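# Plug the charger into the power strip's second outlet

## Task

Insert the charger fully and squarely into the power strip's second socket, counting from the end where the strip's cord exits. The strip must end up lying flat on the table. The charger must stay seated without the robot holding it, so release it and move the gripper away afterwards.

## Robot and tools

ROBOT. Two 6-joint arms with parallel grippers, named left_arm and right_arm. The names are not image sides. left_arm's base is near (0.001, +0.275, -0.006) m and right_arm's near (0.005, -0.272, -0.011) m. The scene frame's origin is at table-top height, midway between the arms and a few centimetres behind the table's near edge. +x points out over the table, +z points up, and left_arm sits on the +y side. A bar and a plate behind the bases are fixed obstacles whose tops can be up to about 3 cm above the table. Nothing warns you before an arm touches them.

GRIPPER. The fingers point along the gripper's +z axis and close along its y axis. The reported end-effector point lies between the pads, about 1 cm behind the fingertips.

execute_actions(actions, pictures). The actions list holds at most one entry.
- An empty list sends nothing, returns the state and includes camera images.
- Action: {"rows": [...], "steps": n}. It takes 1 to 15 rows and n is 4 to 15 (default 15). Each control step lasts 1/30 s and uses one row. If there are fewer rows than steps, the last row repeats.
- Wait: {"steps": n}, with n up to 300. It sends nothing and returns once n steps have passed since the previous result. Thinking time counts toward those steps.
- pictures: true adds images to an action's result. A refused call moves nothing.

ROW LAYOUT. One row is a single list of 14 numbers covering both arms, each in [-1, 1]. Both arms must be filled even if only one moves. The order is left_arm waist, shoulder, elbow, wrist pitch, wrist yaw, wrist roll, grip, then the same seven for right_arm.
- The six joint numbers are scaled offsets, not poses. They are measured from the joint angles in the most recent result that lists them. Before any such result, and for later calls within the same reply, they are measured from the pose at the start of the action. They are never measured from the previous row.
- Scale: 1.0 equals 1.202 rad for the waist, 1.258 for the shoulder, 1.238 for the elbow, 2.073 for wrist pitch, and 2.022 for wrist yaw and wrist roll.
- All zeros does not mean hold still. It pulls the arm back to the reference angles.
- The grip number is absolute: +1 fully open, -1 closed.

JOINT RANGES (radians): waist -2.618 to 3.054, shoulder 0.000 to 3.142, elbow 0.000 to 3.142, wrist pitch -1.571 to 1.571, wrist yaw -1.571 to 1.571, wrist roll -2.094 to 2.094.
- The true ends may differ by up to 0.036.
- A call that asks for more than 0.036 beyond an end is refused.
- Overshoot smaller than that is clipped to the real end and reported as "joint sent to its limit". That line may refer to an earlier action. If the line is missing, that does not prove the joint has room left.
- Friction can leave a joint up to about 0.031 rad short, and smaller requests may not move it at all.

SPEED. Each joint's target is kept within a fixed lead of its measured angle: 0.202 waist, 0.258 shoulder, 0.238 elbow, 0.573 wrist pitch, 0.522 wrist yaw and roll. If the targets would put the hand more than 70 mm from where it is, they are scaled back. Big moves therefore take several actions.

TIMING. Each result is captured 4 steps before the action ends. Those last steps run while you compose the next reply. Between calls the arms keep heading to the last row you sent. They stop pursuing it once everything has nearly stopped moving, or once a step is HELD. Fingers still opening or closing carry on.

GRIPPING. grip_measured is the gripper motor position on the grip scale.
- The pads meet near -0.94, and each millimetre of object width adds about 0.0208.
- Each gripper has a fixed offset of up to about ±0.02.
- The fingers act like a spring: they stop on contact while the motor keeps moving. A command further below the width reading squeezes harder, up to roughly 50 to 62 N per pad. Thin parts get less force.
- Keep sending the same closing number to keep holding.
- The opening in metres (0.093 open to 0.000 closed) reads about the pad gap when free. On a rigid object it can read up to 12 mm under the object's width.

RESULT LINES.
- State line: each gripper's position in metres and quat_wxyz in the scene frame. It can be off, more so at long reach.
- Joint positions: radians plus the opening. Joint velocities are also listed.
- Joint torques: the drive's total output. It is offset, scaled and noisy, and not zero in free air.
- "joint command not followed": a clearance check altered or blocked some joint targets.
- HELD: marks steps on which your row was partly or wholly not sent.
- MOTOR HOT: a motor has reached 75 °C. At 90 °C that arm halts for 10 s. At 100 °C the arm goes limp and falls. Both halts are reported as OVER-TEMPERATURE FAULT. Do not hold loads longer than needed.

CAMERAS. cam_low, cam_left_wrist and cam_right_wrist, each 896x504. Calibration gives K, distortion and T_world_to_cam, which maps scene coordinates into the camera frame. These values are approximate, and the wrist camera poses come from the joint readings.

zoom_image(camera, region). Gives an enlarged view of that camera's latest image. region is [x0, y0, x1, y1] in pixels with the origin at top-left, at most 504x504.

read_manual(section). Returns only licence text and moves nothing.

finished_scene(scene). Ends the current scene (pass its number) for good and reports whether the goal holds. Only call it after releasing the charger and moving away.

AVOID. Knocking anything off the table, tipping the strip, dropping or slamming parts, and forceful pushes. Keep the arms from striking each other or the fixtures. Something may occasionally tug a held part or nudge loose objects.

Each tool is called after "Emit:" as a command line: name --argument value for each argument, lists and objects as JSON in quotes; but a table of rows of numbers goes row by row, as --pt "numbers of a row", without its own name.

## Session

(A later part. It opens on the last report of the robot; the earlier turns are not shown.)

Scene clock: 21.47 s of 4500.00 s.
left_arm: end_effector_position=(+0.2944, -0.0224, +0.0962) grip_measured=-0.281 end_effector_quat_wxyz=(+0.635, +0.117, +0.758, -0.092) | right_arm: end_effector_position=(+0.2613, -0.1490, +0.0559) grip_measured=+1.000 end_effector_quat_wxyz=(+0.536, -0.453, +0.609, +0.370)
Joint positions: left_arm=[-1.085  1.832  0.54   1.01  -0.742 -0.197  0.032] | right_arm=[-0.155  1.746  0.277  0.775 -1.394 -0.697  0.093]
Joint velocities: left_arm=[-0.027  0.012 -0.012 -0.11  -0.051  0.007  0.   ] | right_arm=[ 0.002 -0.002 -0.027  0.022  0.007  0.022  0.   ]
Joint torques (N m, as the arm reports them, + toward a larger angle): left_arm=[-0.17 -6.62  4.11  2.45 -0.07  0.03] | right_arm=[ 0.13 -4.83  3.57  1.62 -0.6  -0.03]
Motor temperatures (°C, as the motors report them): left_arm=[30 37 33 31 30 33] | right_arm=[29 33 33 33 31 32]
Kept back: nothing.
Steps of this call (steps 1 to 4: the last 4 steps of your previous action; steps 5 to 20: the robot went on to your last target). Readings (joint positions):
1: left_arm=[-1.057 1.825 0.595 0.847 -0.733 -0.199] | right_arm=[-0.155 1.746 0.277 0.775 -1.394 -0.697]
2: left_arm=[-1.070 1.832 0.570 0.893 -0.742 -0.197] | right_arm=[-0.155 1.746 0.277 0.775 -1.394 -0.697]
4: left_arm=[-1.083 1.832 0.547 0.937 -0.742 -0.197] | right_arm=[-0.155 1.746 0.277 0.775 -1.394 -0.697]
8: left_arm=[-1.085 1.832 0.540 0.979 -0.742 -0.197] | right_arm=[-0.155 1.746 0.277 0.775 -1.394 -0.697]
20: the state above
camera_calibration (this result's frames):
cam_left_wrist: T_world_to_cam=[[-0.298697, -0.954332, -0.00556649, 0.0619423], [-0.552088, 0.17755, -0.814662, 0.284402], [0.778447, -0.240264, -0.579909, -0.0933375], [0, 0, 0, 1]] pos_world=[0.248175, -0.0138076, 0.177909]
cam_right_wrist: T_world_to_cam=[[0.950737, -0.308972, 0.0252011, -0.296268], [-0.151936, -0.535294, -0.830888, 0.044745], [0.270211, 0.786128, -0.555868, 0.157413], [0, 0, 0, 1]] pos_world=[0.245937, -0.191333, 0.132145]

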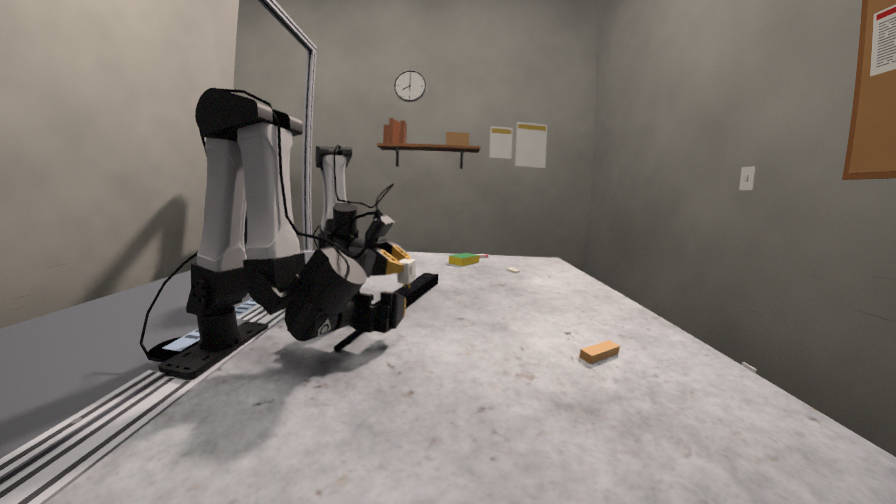

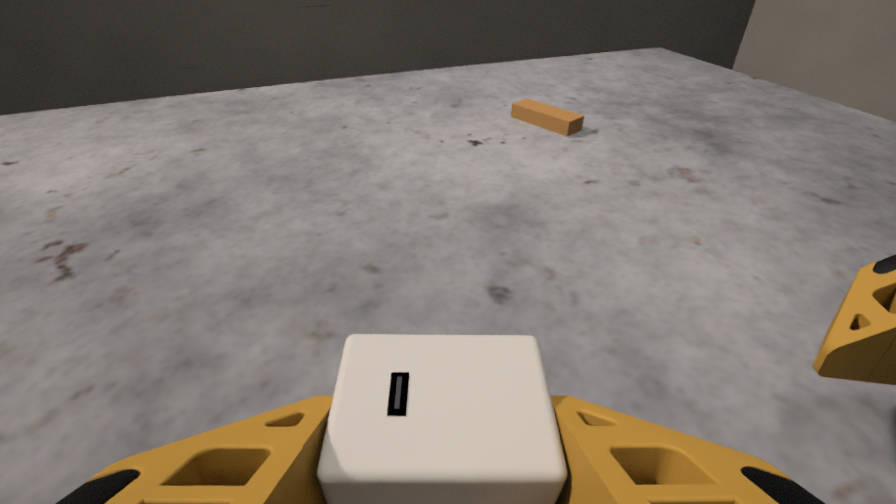

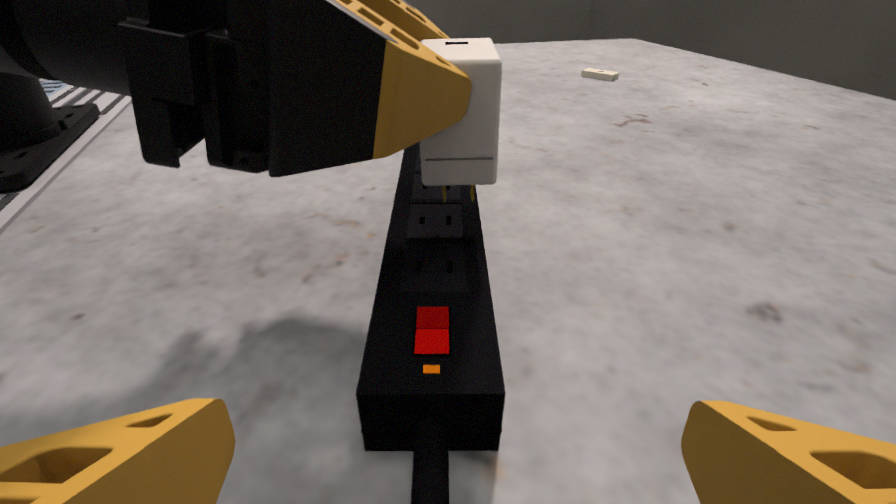

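Emit:
execute_actions --actions '[{"steps": 1}]'

Scene clock: 22.97 s of 4500.00 s.
left_arm: end_effector_position=(+0.2944, -0.0224, +0.0965) grip_measured=-0.281 end_effector_quat_wxyz=(+0.635, +0.117, +0.758, -0.093) | right_arm: end_effector_position=(+0.2613, -0.1490, +0.0559) grip_measured=+1.000 end_effector_quat_wxyz=(+0.536, -0.453, +0.609, +0.370)
Joint positions: left_arm=[-1.085  1.832  0.54   1.011 -0.742 -0.197  0.032] | right_arm=[-0.155  1.746  0.277  0.775 -1.394 -0.697  0.093]
Joint velocities: left_arm=[-0.022 -0.007  0.017  0.037 -0.051 -0.007  0.001] | right_arm=[-0.007  0.007 -0.007  0.007 -0.022 -0.037  0.   ]
Joint torques (N m, as the arm reports them, + toward a larger angle): left_arm=[-0.26 -6.58  4.12  2.43 -0.06  0.03] | right_arm=[ 0.13 -4.88  3.6   1.63 -0.61 -0.02]
Motor temperatures (°C, as the motors report them): left_arm=[30 37 33 31 30 33] | right_arm=[29 33 33 33 31 32]
Kept back: nothing.
Steps of this call (steps 1 to 15: the robot went on to your last target; steps 16 to 45: nothing new was sent). Readings (joint positions):
1: left_arm=[-1.085 1.832 0.540 1.010 -0.742 -0.197] | right_arm=[-0.155 1.746 0.277 0.775 -1.394 -0.697]
2: left_arm=[-1.085 1.832 0.540 1.010 -0.742 -0.197] | right_arm=[-0.155 1.746 0.277 0.775 -1.394 -0.697]
4: left_arm=[-1.085 1.832 0.540 1.011 -0.742 -0.197] | right_arm=[-0.155 1.746 0.277 0.775 -1.394 -0.697]
8: left_arm=[-1.085 1.832 0.540 1.011 -0.742 -0.197] | right_arm=[-0.155 1.746 0.277 0.775 -1.394 -0.697]
45: the state above
All arms were judged still, so your last target was given up. Only a new action makes them travel on or press farther. Fingers that are still opening or closing keep moving.

Emit:
execute_actions --actions '[{"rows": [[-0.008,-0.008,-0.012,0.012,-0.004,-0.003,-0.45,0,0,0,0,0,0,1],[-0.014,-0.012,-0.019,0.016,-0.007,-0.005,-0.45,0,0,0,0,0,0,1],[-0.019,-0.015,-0.026,0.019,-0.01,-0.007,-0.45,0,0,0,0,0,0,1],[-0.024,-0.018,-0.033,0.022,-0.012,-0.0085,-0.45,0,0,0,0,0,0,1],[-0.0291,-0.0207,-0.04,0.0248,-0.0146,-0.0098,-0.45,0,0,0,0,0,0,1]], "steps": 12}]'

Emit:
execute_actions --actions '[{"steps": 14}]' --pictures true

Emit:
zoom_image --camera "cam_right_wrist" --region '[380, 130, 500, 250]'

Scene clock: 23.53 s of 4500.00 s.
left_arm: end_effector_position=(+0.2837, -0.0221, +0.0898) grip_measured=-0.281 end_effector_quat_wxyz=(+0.631, +0.125, +0.760, -0.095) | right_arm: end_effector_position=(+0.2613, -0.1490, +0.0559) grip_measured=+1.000 end_effector_quat_wxyz=(+0.536, -0.453, +0.609, +0.370)
Joint positions: left_arm=[-1.112  1.832  0.51   1.025 -0.752 -0.204  0.032] | right_arm=[-0.155  1.746  0.277  0.775 -1.394 -0.697  0.093]
Joint velocities: left_arm=[-0.071  0.007 -0.085  0.022 -0.081  0.007 -0.001] | right_arm=[ 0.002 -0.012  0.017 -0.066 -0.007 -0.037  0.   ]
Joint torques (N m, as the arm reports them, + toward a larger angle): left_arm=[-0.1  -9.87  3.94  2.49 -0.21 -0.11] | right_arm=[ 0.16 -4.83  3.58  1.63 -0.61 -0.03]
Motor temperatures (°C, as the motors report them): left_arm=[30 37 33 31 30 33] | right_arm=[29 33 33 33 31 32]
Steps of this call (steps 1 to 9: nothing new was sent; steps 10 to 17: the first 8 steps of this action). Readings (joint positions):
10: left_arm=[-1.085 1.832 0.540 1.011 -0.742 -0.197] | right_arm=[-0.155 1.746 0.277 0.775 -1.394 -0.697]
11: left_arm=[-1.086 1.832 0.540 1.011 -0.743 -0.197] | right_arm=[-0.155 1.746 0.277 0.775 -1.394 -0.697]
13: left_arm=[-1.093 1.832 0.534 1.018 -0.746 -0.199] | right_arm=[-0.155 1.746 0.277 0.775 -1.394 -0.697]
17: the state above

Scene clock: 24.00 s of 4500.00 s.
left_arm: end_effector_position=(+0.2834, -0.0214, +0.0904) grip_measured=-0.281 end_effector_quat_wxyz=(+0.632, +0.121, +0.759, -0.096) | right_arm: end_effector_position=(+0.2613, -0.1490, +0.0559) grip_measured=+1.000 end_effector_quat_wxyz=(+0.536, -0.453, +0.609, +0.370)
Joint positions: left_arm=[-1.114  1.832  0.508  1.031 -0.758 -0.208  0.032] | right_arm=[-0.155  1.746  0.277  0.775 -1.394 -0.697  0.093]
Joint velocities: left_arm=[-0.002  0.002 -0.002 -0.022 -0.066 -0.007  0.   ] | right_arm=[-0.017 -0.012 -0.017 -0.007 -0.081 -0.022  0.   ]
Joint torques (N m, as the arm reports them, + toward a larger angle): left_arm=[-0.33 -9.67  3.87  2.43 -0.12 -0.1 ] | right_arm=[ 0.14 -4.86  3.57  1.63 -0.61 -0.03]
Motor temperatures (°C, as the motors report them): left_arm=[30 37 33 31 30 33] | right_arm=[29 33 33 34 31 32]
Kept back: nothing.
Steps of this call (steps 1 to 4: the last 4 steps of your previous action; steps 5 to 14: the robot went on to your last target). Readings (joint positions):
1: left_arm=[-1.113 1.832 0.509 1.025 -0.753 -0.205] | right_arm=[-0.155 1.746 0.277 0.775 -1.394 -0.697]
2: left_arm=[-1.114 1.832 0.508 1.025 -0.753 -0.206] | right_arm=[-0.155 1.746 0.277 0.775 -1.394 -0.697]
4: left_arm=[-1.114 1.832 0.508 1.027 -0.755 -0.207] | right_arm=[-0.155 1.746 0.277 0.775 -1.394 -0.697]
8: left_arm=[-1.114 1.832 0.508 1.030 -0.757 -0.208] | right_arm=[-0.155 1.746 0.277 0.775 -1.394 -0.697]
14: the state above
camera_calibration (this result's frames):
cam_left_wrist: T_world_to_cam=[[-0.309431, -0.950904, -0.00585082, 0.0626876], [-0.553895, 0.185236, -0.811719, 0.273821], [0.772951, -0.24793, -0.584018, -0.0861572], [0, 0, 0, 1]] pos_world=[0.237661, -0.0124725, 0.172315]
cam_right_wrist: T_world_to_cam=[[0.950737, -0.308972, 0.0252011, -0.296268], [-0.151936, -0.535294, -0.830888, 0.044745], [0.270211, 0.786128, -0.555868, 0.157413], [0, 0, 0, 1]] pos_world=[0.245937, -0.191333, 0.132145]

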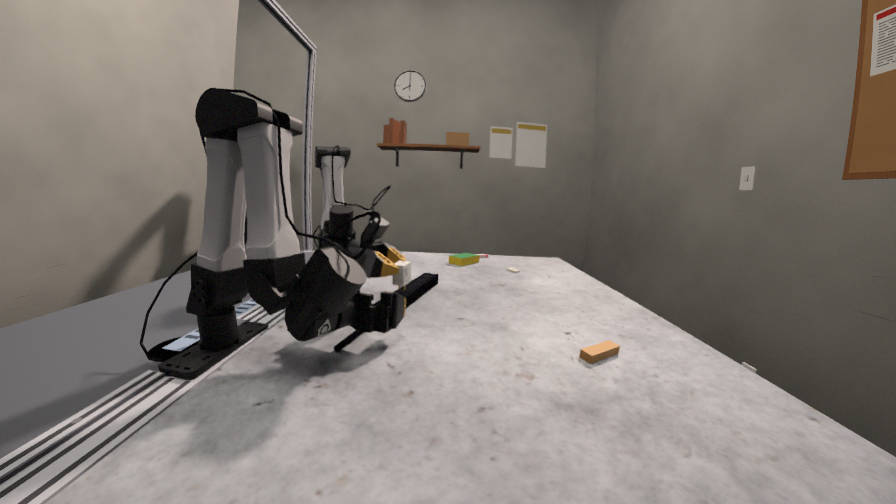

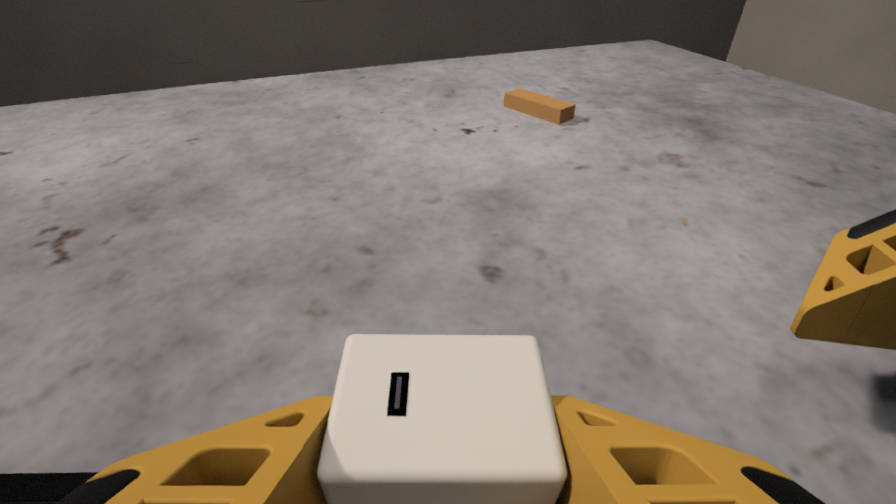

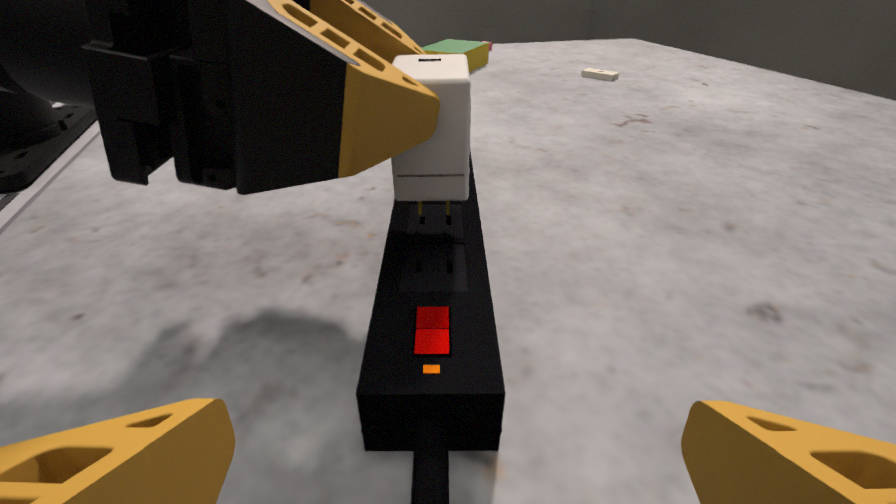

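Region (380, 130, 500, 250) of cam_right_wrist's 896x504 image, scaled by 4.200, with more detail than that image has.

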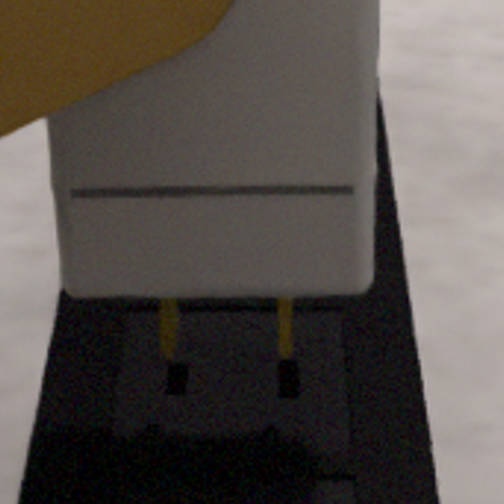

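Emit:
execute_actions --actions '[{"rows": [[0,0.008,0,0.012,-0.003,0,-0.45,0,0,0,0,0,0,1],[0,0.012,0,0.015,-0.004,0,-0.45,0,0,0,0,0,0,1],[0,0.015,0,0.018,-0.005,0,-0.45,0,0,0,0,0,0,1],[0,0.018,0,0.02,-0.006,0,-0.45,0,0,0,0,0,0,1],[0,0.02,0,0.022,-0.007,0,-0.45,0,0,0,0,0,0,1],[0,0.022,0,0.0232,-0.007,0,-0.45,0,0,0,0,0,0,1]], "steps": 12}]'

Emit:
execute_actions --actions '[{"steps": 14}]' --pictures true

Emit:
zoom_image --camera "cam_right_wrist" --region '[380, 130, 500, 250]'

Scene clock: 25.63 s of 4500.00 s.
left_arm: end_effector_position=(+0.2837, -0.0216, +0.0875) grip_measured=-0.281 end_effector_quat_wxyz=(+0.632, +0.122, +0.760, -0.095) | right_arm: end_effector_position=(+0.2613, -0.1490, +0.0559) grip_measured=+1.000 end_effector_quat_wxyz=(+0.536, -0.453, +0.609, +0.370)
Joint positions: left_arm=[-1.114  1.846  0.508  1.042 -0.758 -0.208  0.032] | right_arm=[-0.155  1.746  0.277  0.775 -1.394 -0.697  0.093]
Joint velocities: left_arm=[ 0.002  0.061 -0.022 -0.081 -0.037 -0.051 -0.001] | right_arm=[-0.012 -0.017 -0.002 -0.007  0.007  0.022  0.   ]
Joint torques (N m, as the arm reports them, + toward a larger angle): left_arm=[ 0.26 -6.69  5.48  2.47 -0.19 -0.03] | right_arm=[ 0.12 -4.85  3.6   1.62 -0.6  -0.03]
Motor temperatures (°C, as the motors report them): left_arm=[30 37 33 32 30 33] | right_arm=[29 34 33 34 31 32]
Steps of this call (steps 1 to 15: the robot went on to your last target; steps 16 to 41: nothing new was sent; steps 42 to 49: the first 8 steps of this action). Readings (joint positions):
42: left_arm=[-1.114 1.832 0.508 1.031 -0.758 -0.208] | right_arm=[-0.155 1.746 0.277 0.775 -1.394 -0.697]
43: left_arm=[-1.114 1.832 0.508 1.031 -0.758 -0.208] | right_arm=[-0.155 1.746 0.277 0.775 -1.394 -0.697]
45: left_arm=[-1.114 1.833 0.508 1.034 -0.758 -0.208] | right_arm=[-0.155 1.746 0.277 0.775 -1.394 -0.697]
49: the state above

Scene clock: 26.10 s of 4500.00 s.
left_arm: end_effector_position=(+0.2838, -0.0218, +0.0872) grip_measured=-0.281 end_effector_quat_wxyz=(+0.632, +0.121, +0.759, -0.095) | right_arm: end_effector_position=(+0.2613, -0.1490, +0.0559) grip_measured=+1.000 end_effector_quat_wxyz=(+0.536, -0.453, +0.609, +0.370)
Joint positions: left_arm=[-1.114  1.849  0.508  1.047 -0.758 -0.208  0.032] | right_arm=[-0.155  1.746  0.277  0.775 -1.394 -0.697  0.093]
Joint velocities: left_arm=[-0.017 -0.017 -0.017  0.007  0.007  0.007 -0.   ] | right_arm=[-0.007 -0.002 -0.007 -0.022  0.007 -0.007  0.   ]
Joint torques (N m, as the arm reports them, + toward a larger angle): left_arm=[ 0.15 -6.73  5.45  2.42 -0.2  -0.03] | right_arm=[ 0.16 -4.82  3.59  1.62 -0.6  -0.03]
Motor temperatures (°C, as the motors report them): left_arm=[30 37 33 32 30 33] | right_arm=[29 34 33 34 31 32]
Kept back: nothing.
Steps of this call (steps 1 to 4: the last 4 steps of your previous action; steps 5 to 14: the robot went on to your last target). Readings (joint positions):
1: left_arm=[-1.114 1.847 0.508 1.042 -0.758 -0.208] | right_arm=[-0.155 1.746 0.277 0.775 -1.394 -0.697]
2: left_arm=[-1.114 1.849 0.508 1.042 -0.758 -0.208] | right_arm=[-0.155 1.746 0.277 0.775 -1.394 -0.697]
4: left_arm=[-1.114 1.849 0.508 1.043 -0.758 -0.208] | right_arm=[-0.155 1.746 0.277 0.775 -1.394 -0.697]
8: left_arm=[-1.114 1.849 0.508 1.046 -0.758 -0.208] | right_arm=[-0.155 1.746 0.277 0.775 -1.394 -0.697]
14: the state above
camera_calibration (this result's frames):
cam_left_wrist: T_world_to_cam=[[-0.309007, -0.951042, -0.00581136, 0.0622984], [-0.554133, 0.185005, -0.81161, 0.27155], [0.77295, -0.247573, -0.584171, -0.0883529], [0, 0, 0, 1]] pos_world=[0.238018, -0.0128635, 0.169141]
cam_right_wrist: T_world_to_cam=[[0.950737, -0.308972, 0.0252011, -0.296268], [-0.151936, -0.535294, -0.830888, 0.044745], [0.270211, 0.786128, -0.555868, 0.157413], [0, 0, 0, 1]] pos_world=[0.245937, -0.191333, 0.132145]

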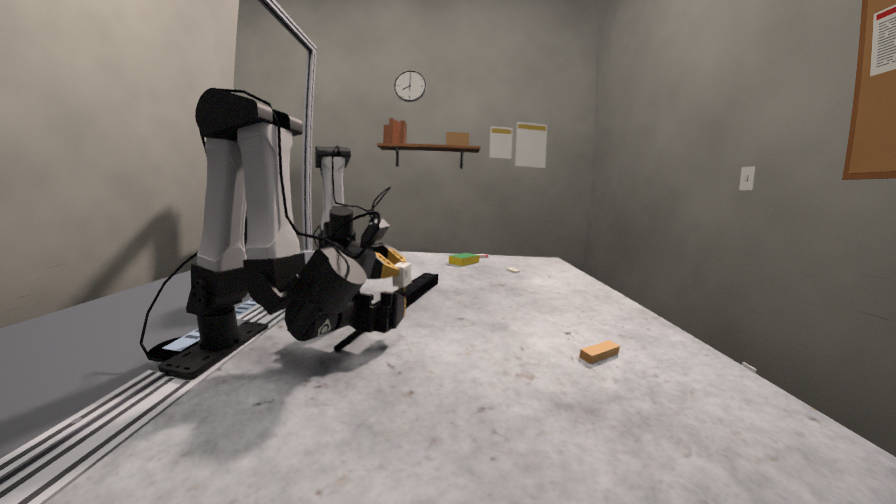

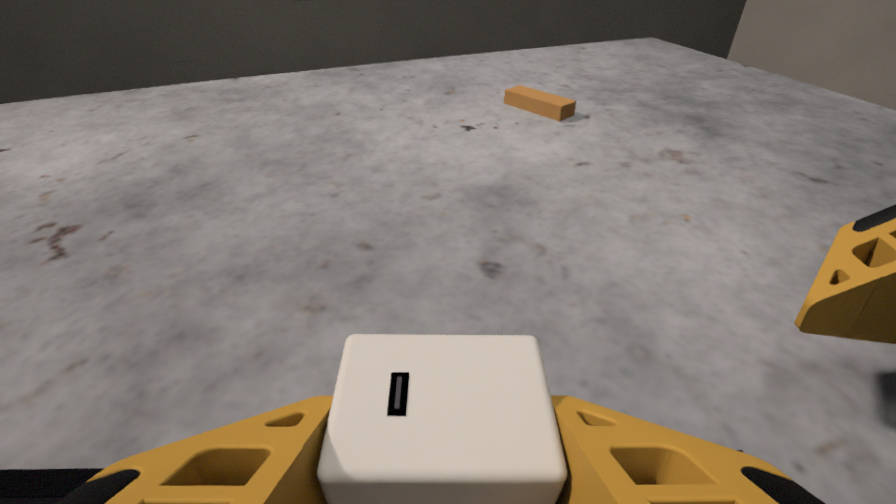

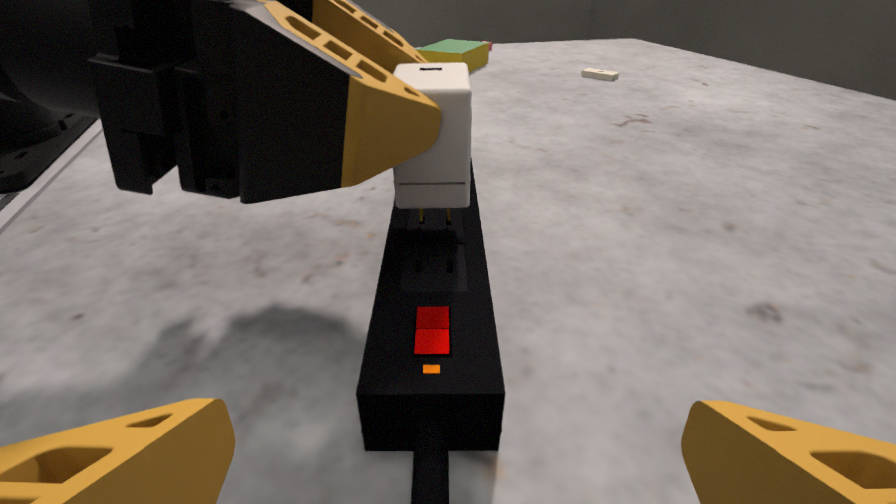

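Region (380, 130, 500, 250) of cam_right_wrist's 896x504 image, scaled by 4.200, with more detail than that image has.

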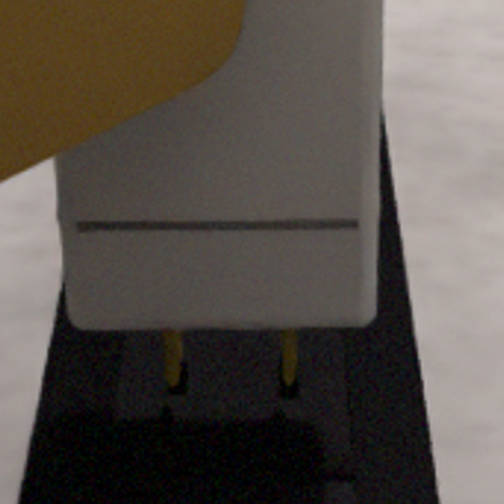

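Emit:
execute_actions --actions '[{"rows": [[0,0.008,-0.008,0.012,0,0,-0.45,0,0,0,0,0,0,1],[0,0.011,-0.012,0.015,0,0,-0.45,0,0,0,0,0,0,1],[0,0.014,-0.014,0.018,0,0,-0.45,0,0,0,0,0,0,1],[0,0.017,-0.0145,0.02,0,0,-0.45,0,0,0,0,0,0,1],[0,0.019,-0.015,0.022,0,0,-0.45,0,0,0,0,0,0,1],[0,0.0205,-0.0155,0.0232,0,0,-0.45,0,0,0,0,0,0,1]], "steps": 12}]'

Emit:
execute_actions --actions '[{"steps": 12}]' --pictures true

Emit:
zoom_image --camera "cam_right_wrist" --region '[380, 130, 500, 250]'

Scene clock: 26.70 s of 4500.00 s.
left_arm: end_effector_position=(+0.2840, -0.0220, +0.0846) grip_measured=-0.281 end_effector_quat_wxyz=(+0.632, +0.122, +0.760, -0.095) | right_arm: end_effector_position=(+0.2613, -0.1490, +0.0559) grip_measured=+1.000 end_effector_quat_wxyz=(+0.536, -0.453, +0.609, +0.370)
Joint positions: left_arm=[-1.114  1.861  0.508  1.058 -0.758 -0.208  0.032] | right_arm=[-0.155  1.746  0.277  0.775 -1.394 -0.697  0.093]
Joint velocities: left_arm=[-0.002  0.061 -0.002 -0.007 -0.022  0.051 -0.   ] | right_arm=[ 0.007 -0.002 -0.007  0.051  0.007  0.066  0.   ]
Joint torques (N m, as the arm reports them, + toward a larger angle): left_arm=[ 0.25 -6.66  3.51  2.47 -0.06 -0.03] | right_arm=[ 0.16 -4.88  3.58  1.63 -0.61 -0.03]
Motor temperatures (°C, as the motors report them): left_arm=[30 37 33 32 30 33] | right_arm=[29 34 33 34 31 32]
Steps of this call (steps 1 to 10: the robot went on to your last target; steps 11 to 18: the first 8 steps of this action). Readings (joint positions):
11: left_arm=[-1.114 1.849 0.508 1.047 -0.758 -0.208] | right_arm=[-0.155 1.746 0.277 0.775 -1.394 -0.697]
12: left_arm=[-1.114 1.849 0.508 1.047 -0.758 -0.208] | right_arm=[-0.155 1.746 0.277 0.775 -1.394 -0.697]
14: left_arm=[-1.114 1.850 0.508 1.050 -0.758 -0.208] | right_arm=[-0.155 1.746 0.277 0.775 -1.394 -0.697]
18: the state above

Scene clock: 27.10 s of 4500.00 s.
left_arm: end_effector_position=(+0.2841, -0.0222, +0.0845) grip_measured=-0.281 end_effector_quat_wxyz=(+0.632, +0.121, +0.759, -0.096) | right_arm: end_effector_position=(+0.2613, -0.1490, +0.0559) grip_measured=+1.000 end_effector_quat_wxyz=(+0.536, -0.453, +0.609, +0.370)
Joint positions: left_arm=[-1.114  1.864  0.508  1.063 -0.758 -0.208  0.032] | right_arm=[-0.155  1.746  0.277  0.775 -1.394 -0.697  0.093]
Joint velocities: left_arm=[-0.007 -0.012 -0.017  0.066 -0.037  0.022 -0.   ] | right_arm=[-0.012 -0.002 -0.012  0.007  0.037 -0.051  0.   ]
Joint torques (N m, as the arm reports them, + toward a larger angle): left_arm=[ 0.17 -6.73  3.52  2.43 -0.06 -0.04] | right_arm=[ 0.13 -4.87  3.6   1.62 -0.61 -0.03]
Motor temperatures (°C, as the motors report them): left_arm=[30 37 33 32 30 33] | right_arm=[29 34 33 34 31 32]
Kept back: nothing.
Steps of this call (steps 1 to 4: the last 4 steps of your previous action; steps 5 to 12: the robot went on to your last target). Readings (joint positions):
1: left_arm=[-1.114 1.863 0.508 1.058 -0.758 -0.208] | right_arm=[-0.155 1.746 0.277 0.775 -1.394 -0.697]
2: left_arm=[-1.114 1.863 0.508 1.058 -0.758 -0.208] | right_arm=[-0.155 1.746 0.277 0.775 -1.394 -0.697]
4: left_arm=[-1.114 1.864 0.508 1.060 -0.758 -0.208] | right_arm=[-0.155 1.746 0.277 0.775 -1.394 -0.697]
8: left_arm=[-1.114 1.864 0.508 1.062 -0.758 -0.208] | right_arm=[-0.155 1.746 0.277 0.775 -1.394 -0.697]
12: the state above
camera_calibration (this result's frames):
cam_left_wrist: T_world_to_cam=[[-0.309025, -0.951039, -0.00527704, 0.0619493], [-0.553843, 0.184468, -0.81193, 0.269527], [0.77315, -0.247984, -0.583731, -0.090365], [0, 0, 0, 1]] pos_world=[0.238285, -0.013212, 0.166415]
cam_right_wrist: T_world_to_cam=[[0.950737, -0.308972, 0.0252011, -0.296268], [-0.151936, -0.535294, -0.830888, 0.044745], [0.270211, 0.786128, -0.555868, 0.157413], [0, 0, 0, 1]] pos_world=[0.245937, -0.191333, 0.132145]

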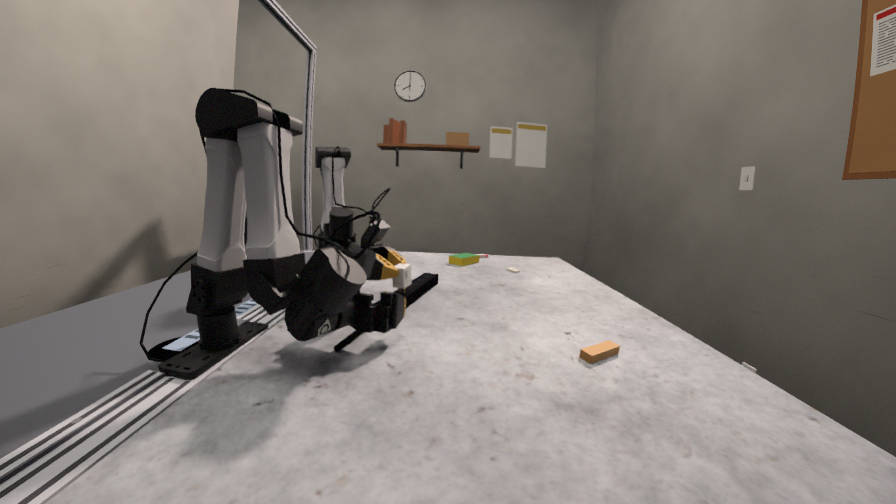

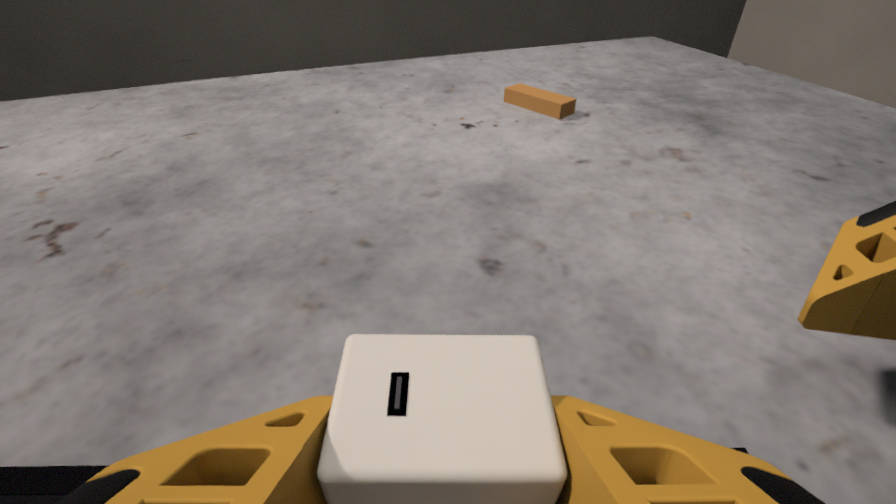

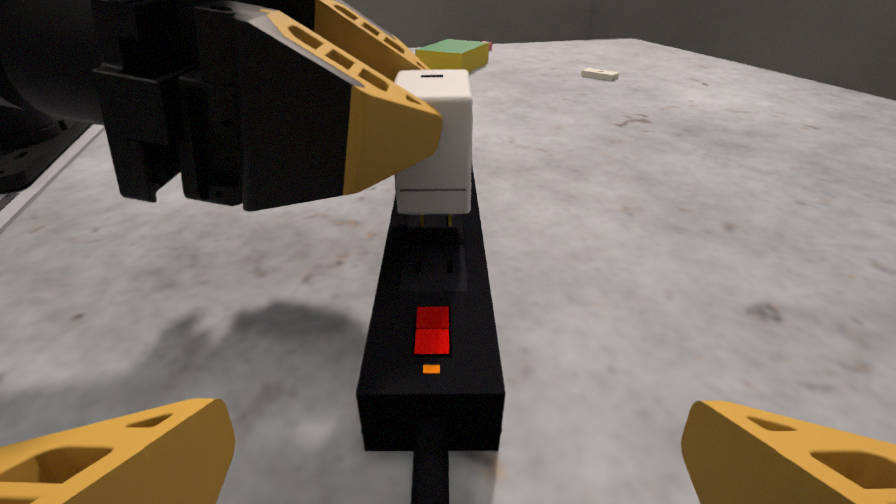

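Region (380, 130, 500, 250) of cam_right_wrist's 896x504 image, scaled by 4.200, with more detail than that image has.

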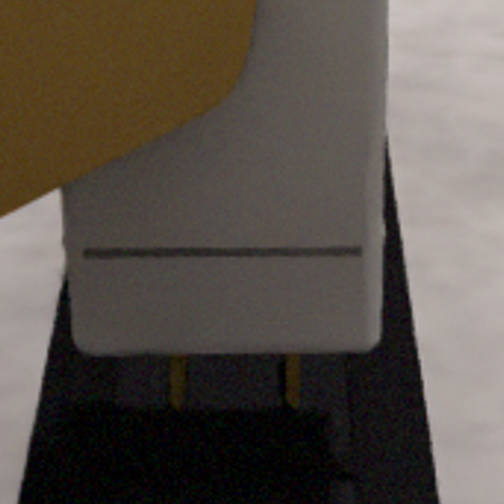

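Emit:
zoom_image --camera "cam_right_wrist" --region '[405, 200, 465, 240]'

Emit:
zoom_image --camera "cam_low" --region '[370, 250, 450, 310]'

Region (405, 200, 465, 240) of cam_right_wrist's 896x504 image, scaled by 8.400, with more detail than that image has.

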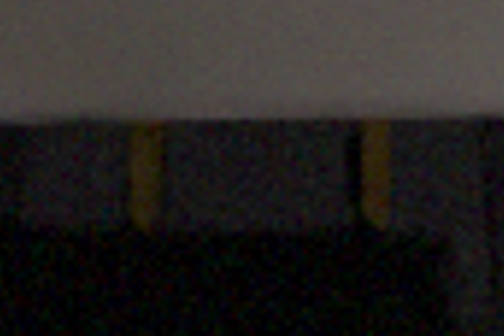

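Region (370, 250, 450, 310) of cam_low's 896x504 image, scaled by 6.300, with more detail than that image has; it fills the top 378 rows of this view, and the rest is white.

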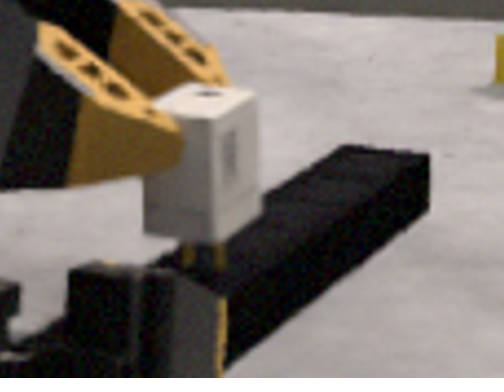

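Emit:
execute_actions --actions '[{"rows": [[0,0,-0.005,0.013,-0.006,0,-0.45,0,0,0,0,0,0,1],[0,0,-0.008,0.0169,-0.009,0,-0.45,0,0,0,0,0,0,1],[0,0,-0.011,0.0169,-0.012,0,-0.45,0,0,0,0,0,0,1],[0,0,-0.014,0.0169,-0.014,0,-0.45,0,0,0,0,0,0,1],[0,0,-0.016,0.0169,-0.0158,0,-0.45,0,0,0,0,0,0,1],[0,0,-0.0174,0.0169,-0.0158,0,-0.45,0,0,0,0,0,0,1]], "steps": 12}]'

Emit:
execute_actions --actions '[{"steps": 14}]' --pictures true

Emit:
zoom_image --camera "cam_right_wrist" --region '[400, 190, 470, 240]'

Scene clock: 28.93 s of 4500.00 s.
left_arm: end_effector_position=(+0.2848, -0.0204, +0.0855) grip_measured=-0.281 end_effector_quat_wxyz=(+0.635, +0.116, +0.758, -0.092) | right_arm: end_effector_position=(+0.2613, -0.1490, +0.0559) grip_measured=+1.000 end_effector_quat_wxyz=(+0.536, -0.453, +0.609, +0.370)
Joint positions: left_arm=[-1.114  1.864  0.508  1.066 -0.77  -0.208  0.032] | right_arm=[-0.155  1.746  0.277  0.775 -1.394 -0.697  0.093]
Joint velocities: left_arm=[-0.012 -0.017 -0.012  0.037 -0.022  0.022 -0.001] | right_arm=[ 0.007 -0.017 -0.007 -0.022 -0.022  0.081  0.   ]
Joint torques (N m, as the arm reports them, + toward a larger angle): left_arm=[ 0.13 -7.64  3.27  2.36 -0.16 -0.04] | right_arm=[ 0.11 -4.85  3.6   1.63 -0.61 -0.01]
Motor temperatures (°C, as the motors report them): left_arm=[30 37 33 33 30 33] | right_arm=[29 34 33 34 31 32]
Steps of this call (steps 1 to 15: the robot went on to your last target; steps 16 to 47: nothing new was sent; steps 48 to 55: the first 8 steps of this action). Readings (joint positions):
48: left_arm=[-1.114 1.864 0.508 1.063 -0.758 -0.208] | right_arm=[-0.155 1.746 0.277 0.775 -1.394 -0.697]
49: left_arm=[-1.114 1.864 0.508 1.064 -0.758 -0.208] | right_arm=[-0.155 1.746 0.277 0.775 -1.394 -0.697]
51: left_arm=[-1.114 1.864 0.508 1.064 -0.762 -0.208] | right_arm=[-0.155 1.746 0.277 0.775 -1.394 -0.697]
55: the state above

Scene clock: 29.40 s of 4500.00 s.
left_arm: end_effector_position=(+0.2851, -0.0196, +0.0857) grip_measured=-0.281 end_effector_quat_wxyz=(+0.635, +0.115, +0.758, -0.091) | right_arm: end_effector_position=(+0.2613, -0.1490, +0.0559) grip_measured=+1.000 end_effector_quat_wxyz=(+0.536, -0.453, +0.609, +0.370)
Joint positions: left_arm=[-1.114  1.864  0.508  1.066 -0.776 -0.208  0.032] | right_arm=[-0.155  1.746  0.277  0.775 -1.394 -0.697  0.093]
Joint velocities: left_arm=[ 0.012 -0.022  0.002 -0.007 -0.066 -0.037 -0.   ] | right_arm=[ 0.002  0.007 -0.017  0.022  0.007 -0.022  0.   ]
Joint torques (N m, as the arm reports them, + toward a larger angle): left_arm=[ 0.14 -7.6   3.25  2.4  -0.2  -0.04] | right_arm=[ 0.1  -4.83  3.61  1.62 -0.6  -0.03]
Motor temperatures (°C, as the motors report them): left_arm=[30 37 33 33 30 33] | right_arm=[29 34 33 34 31 32]
Kept back: nothing.
Steps of this call (steps 1 to 4: the last 4 steps of your previous action; steps 5 to 14: the robot went on to your last target). Readings (joint positions):
1: left_arm=[-1.114 1.864 0.508 1.066 -0.771 -0.208] | right_arm=[-0.155 1.746 0.277 0.775 -1.394 -0.697]
2: left_arm=[-1.114 1.864 0.508 1.066 -0.773 -0.208] | right_arm=[-0.155 1.746 0.277 0.775 -1.394 -0.697]
4: left_arm=[-1.114 1.864 0.508 1.066 -0.774 -0.208] | right_arm=[-0.155 1.746 0.277 0.775 -1.394 -0.697]
8: left_arm=[-1.114 1.864 0.508 1.066 -0.775 -0.208] | right_arm=[-0.155 1.746 0.277 0.775 -1.394 -0.697]
14: the state above
camera_calibration (this result's frames):
cam_left_wrist: T_world_to_cam=[[-0.293005, -0.956093, -0.00594276, 0.0600916], [-0.551889, 0.174201, -0.81552, 0.270208], [0.780748, -0.235671, -0.578699, -0.0921445], [0, 0, 0, 1]] pos_world=[0.238673, -0.0113332, 0.167393]
cam_right_wrist: T_world_to_cam=[[0.950737, -0.308972, 0.0252011, -0.296268], [-0.151936, -0.535294, -0.830888, 0.044745], [0.270211, 0.786128, -0.555868, 0.157413], [0, 0, 0, 1]] pos_world=[0.245937, -0.191333, 0.132145]

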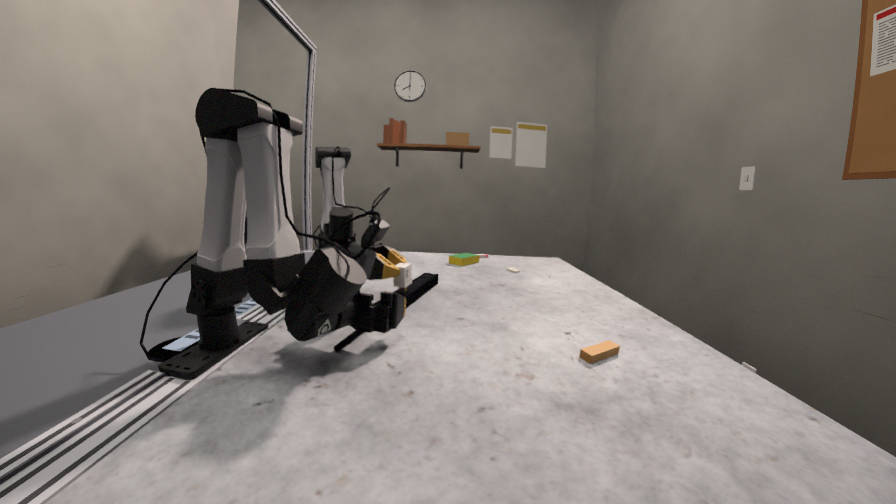

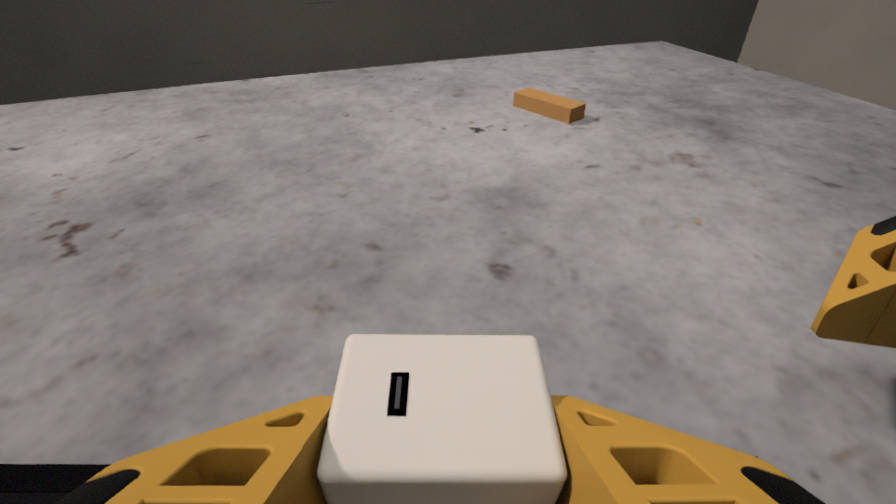

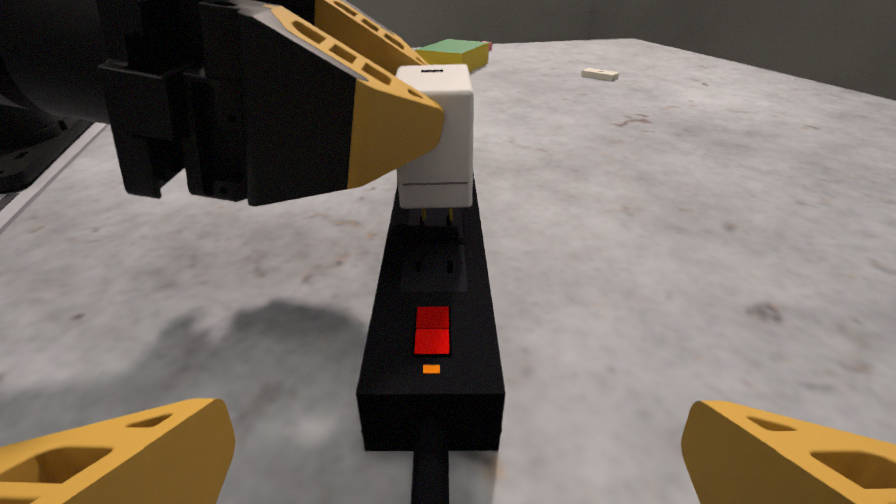

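Region (400, 190, 470, 240) of cam_right_wrist's 896x504 image, scaled by 7.200, with more detail than that image has; it fills the top 360 rows of this view, and the rest is white.

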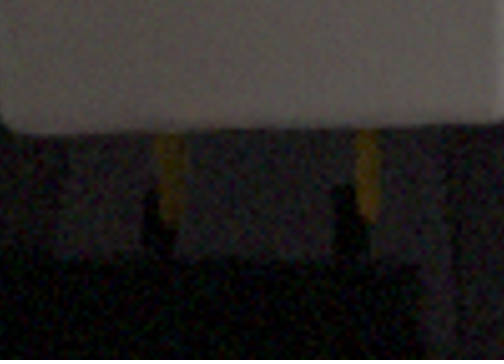

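Emit:
zoom_image --camera "cam_right_wrist" --region '[380, 50, 500, 220]'

Emit:
zoom_image --camera "cam_right_wrist" --region '[345, 330, 520, 465]'

Region (380, 50, 500, 220) of cam_right_wrist's 896x504 image, scaled by 2.965, with more detail than that image has; it fills the left 356 columns of this view, and the rest is white.

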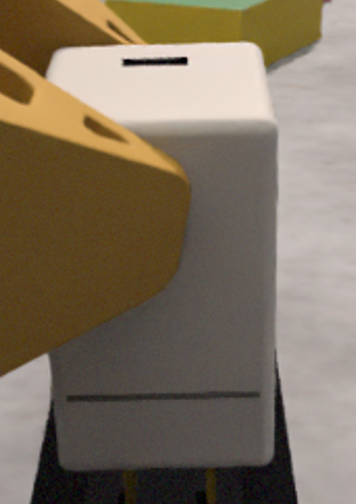

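Region (345, 330, 520, 465) of cam_right_wrist's 896x504 image, scaled by 2.880, with more detail than that image has; it fills the top 389 rows of this view, and the rest is white.

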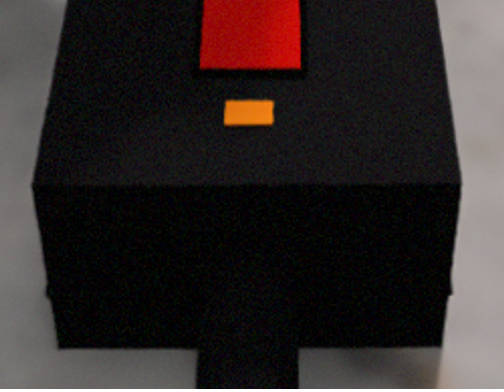

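Emit:
execute_actions --actions '[{"rows": [[0,0,-0.01,0.012,0,0,-0.45,0,0,0,0,0,0,1],[0,0,-0.014,0.0164,0,0,-0.45,0,0,0,0,0,0,1],[0,0,-0.016,0.0164,0,0,-0.45,0,0,0,0,0,0,1],[0,0,-0.0175,0.0164,0,0,-0.45,0,0,0,0,0,0,1],[0,0,-0.0187,0.0164,0,0,-0.45,0,0,0,0,0,0,1]], "steps": 12}]'

Emit:
execute_actions --actions '[{"steps": 8}]'

Scene clock: 36.40 s of 4500.00 s.
left_arm: end_effector_position=(+0.2852, -0.0197, +0.0862) grip_measured=-0.281 end_effector_quat_wxyz=(+0.636, +0.114, +0.758, -0.091) | right_arm: end_effector_position=(+0.2613, -0.1490, +0.0559) grip_measured=+1.000 end_effector_quat_wxyz=(+0.536, -0.453, +0.609, +0.370)
Joint positions: left_arm=[-1.114  1.864  0.508  1.069 -0.776 -0.208  0.032] | right_arm=[-0.155  1.746  0.277  0.775 -1.394 -0.697  0.093]
Joint velocities: left_arm=[-0.002 -0.022  0.007 -0.095 -0.022  0.022 -0.001] | right_arm=[-0.027  0.002 -0.007 -0.007 -0.066 -0.007  0.   ]
Joint torques (N m, as the arm reports them, + toward a larger angle): left_arm=[ 0.17 -7.63  3.1   2.44 -0.06 -0.04] | right_arm=[ 0.12 -4.84  3.61  1.62 -0.61 -0.02]
Motor temperatures (°C, as the motors report them): left_arm=[30 38 33 34 30 33] | right_arm=[29 34 33 34 31 32]
Steps of this call (steps 1 to 15: the robot went on to your last target; steps 16 to 90: nothing new was sent; then 3.73 s passed at rest; steps 91 to 98: the first 8 steps of this action). Readings (joint positions):
91: left_arm=[-1.114 1.864 0.508 1.067 -0.776 -0.208] | right_arm=[-0.155 1.746 0.277 0.775 -1.394 -0.697]
92: left_arm=[-1.114 1.864 0.508 1.067 -0.776 -0.208] | right_arm=[-0.155 1.746 0.277 0.775 -1.394 -0.697]
94: left_arm=[-1.114 1.864 0.508 1.068 -0.776 -0.208] | right_arm=[-0.155 1.746 0.277 0.775 -1.394 -0.697]
98: the state above

Scene clock: 36.67 s of 4500.00 s.
left_arm: end_effector_position=(+0.2852, -0.0197, +0.0863) grip_measured=-0.281 end_effector_quat_wxyz=(+0.636, +0.114, +0.758, -0.091) | right_arm: end_effector_position=(+0.2613, -0.1490, +0.0559) grip_measured=+1.000 end_effector_quat_wxyz=(+0.536, -0.453, +0.609, +0.370)
Joint positions: left_arm=[-1.114  1.864  0.508  1.069 -0.776 -0.208  0.032] | right_arm=[-0.155  1.746  0.277  0.775 -1.394 -0.697  0.093]
Joint velocities: left_arm=[ 0.017  0.007 -0.002 -0.007 -0.007 -0.022  0.   ] | right_arm=[-0.002 -0.017  0.017 -0.022  0.037 -0.037  0.   ]
Joint torques (N m, as the arm reports them, + toward a larger angle): left_arm=[ 0.14 -7.62  3.07  2.4  -0.06 -0.04] | right_arm=[ 0.15 -4.84  3.58  1.62 -0.61 -0.02]
Motor temperatures (°C, as the motors report them): left_arm=[30 38 33 34 30 33] | right_arm=[29 34 33 34 31 32]
Kept back: nothing.
Steps of this call (steps 1 to 4: the last 4 steps of your previous action; steps 5 to 8: the robot went on to your last target). Readings (joint positions):
1: left_arm=[-1.114 1.864 0.508 1.069 -0.776 -0.208] | right_arm=[-0.155 1.746 0.277 0.775 -1.394 -0.697]
2: left_arm=[-1.114 1.864 0.508 1.069 -0.776 -0.208] | right_arm=[-0.155 1.746 0.277 0.775 -1.394 -0.697]
4: left_arm=[-1.114 1.864 0.508 1.069 -0.776 -0.208] | right_arm=[-0.155 1.746 0.277 0.775 -1.394 -0.697]
8: the state above

Emit:
execute_actions --actions '[{"rows": [[0,-0.012,0,0.01,0,0,-0.45,0,0,0,0,0,0,1],[0,-0.018,0,0.008,0,0,-0.45,0,0,0,0,0,0,1],[0,-0.022,0,0.006,0,0,-0.45,0,0,0,0,0,0,1],[0,-0.025,0,0.004,0,0,-0.45,0,0,0,0,0,0,1],[0,-0.027,0,0.002,0,0,-0.45,0,0,0,0,0,0,1],[0,-0.027,0,0,0,0,-0.45,0,0,0,0,0,0,1]], "steps": 12}]'

Emit:
execute_actions --actions '[{"steps": 8}]'

Scene clock: 37.97 s of 4500.00 s.
left_arm: end_effector_position=(+0.2850, -0.0195, +0.0878) grip_measured=-0.281 end_effector_quat_wxyz=(+0.636, +0.114, +0.758, -0.091) | right_arm: end_effector_position=(+0.2613, -0.1490, +0.0559) grip_measured=+1.000 end_effector_quat_wxyz=(+0.536, -0.453, +0.609, +0.370)
Joint positions: left_arm=[-1.114  1.856  0.508  1.061 -0.776 -0.208  0.032] | right_arm=[-0.155  1.746  0.277  0.775 -1.394 -0.697  0.093]
Joint velocities: left_arm=[ 0.007 -0.051 -0.017 -0.022 -0.022  0.037 -0.   ] | right_arm=[-0.012 -0.002  0.012 -0.066  0.037  0.007  0.   ]
Joint torques (N m, as the arm reports them, + toward a larger angle): left_arm=[ 0.28 -9.47  5.26  2.18 -0.06 -0.04] | right_arm=[ 0.15 -4.84  3.57  1.62 -0.61 -0.04]
Motor temperatures (°C, as the motors report them): left_arm=[30 38 33 34 30 33] | right_arm=[29 34 33 34 31 32]
Steps of this call (steps 1 to 15: the robot went on to your last target; steps 16 to 31: nothing new was sent; steps 32 to 39: the first 8 steps of this action). Readings (joint positions):
32: left_arm=[-1.114 1.864 0.508 1.069 -0.776 -0.208] | right_arm=[-0.155 1.746 0.277 0.775 -1.394 -0.697]
33: left_arm=[-1.114 1.864 0.508 1.069 -0.776 -0.208] | right_arm=[-0.155 1.746 0.277 0.775 -1.394 -0.697]
35: left_arm=[-1.114 1.864 0.508 1.069 -0.776 -0.208] | right_arm=[-0.155 1.746 0.277 0.775 -1.394 -0.697]
39: the state above

Scene clock: 38.23 s of 4500.00 s.
left_arm: end_effector_position=(+0.2850, -0.0195, +0.0883) grip_measured=-0.281 end_effector_quat_wxyz=(+0.636, +0.114, +0.758, -0.091) | right_arm: end_effector_position=(+0.2613, -0.1490, +0.0559) grip_measured=+1.000 end_effector_quat_wxyz=(+0.536, -0.453, +0.609, +0.370)
Joint positions: left_arm=[-1.114  1.853  0.508  1.059 -0.776 -0.208  0.032] | right_arm=[-0.155  1.746  0.277  0.775 -1.394 -0.697  0.093]
Joint velocities: left_arm=[ 0.002  0.007  0.002 -0.051 -0.007 -0.051  0.001] | right_arm=[-0.002  0.012 -0.002  0.037 -0.022 -0.037  0.   ]
Joint torques (N m, as the arm reports them, + toward a larger angle): left_arm=[ 0.17 -9.53  5.46  2.18 -0.05 -0.03] | right_arm=[ 0.1  -4.83  3.57  1.62 -0.61 -0.03]
Motor temperatures (°C, as the motors report them): left_arm=[30 38 33 34 30 33] | right_arm=[29 34 33 34 31 32]
Kept back: nothing.
Steps of this call (steps 1 to 4: the last 4 steps of your previous action; steps 5 to 8: the robot went on to your last target). Readings (joint positions):
1: left_arm=[-1.114 1.854 0.508 1.061 -0.776 -0.208] | right_arm=[-0.155 1.746 0.277 0.775 -1.394 -0.697]
2: left_arm=[-1.114 1.854 0.508 1.061 -0.776 -0.208] | right_arm=[-0.155 1.746 0.277 0.775 -1.394 -0.697]
4: left_arm=[-1.114 1.853 0.508 1.061 -0.776 -0.208] | right_arm=[-0.155 1.746 0.277 0.775 -1.394 -0.697]
8: the state above


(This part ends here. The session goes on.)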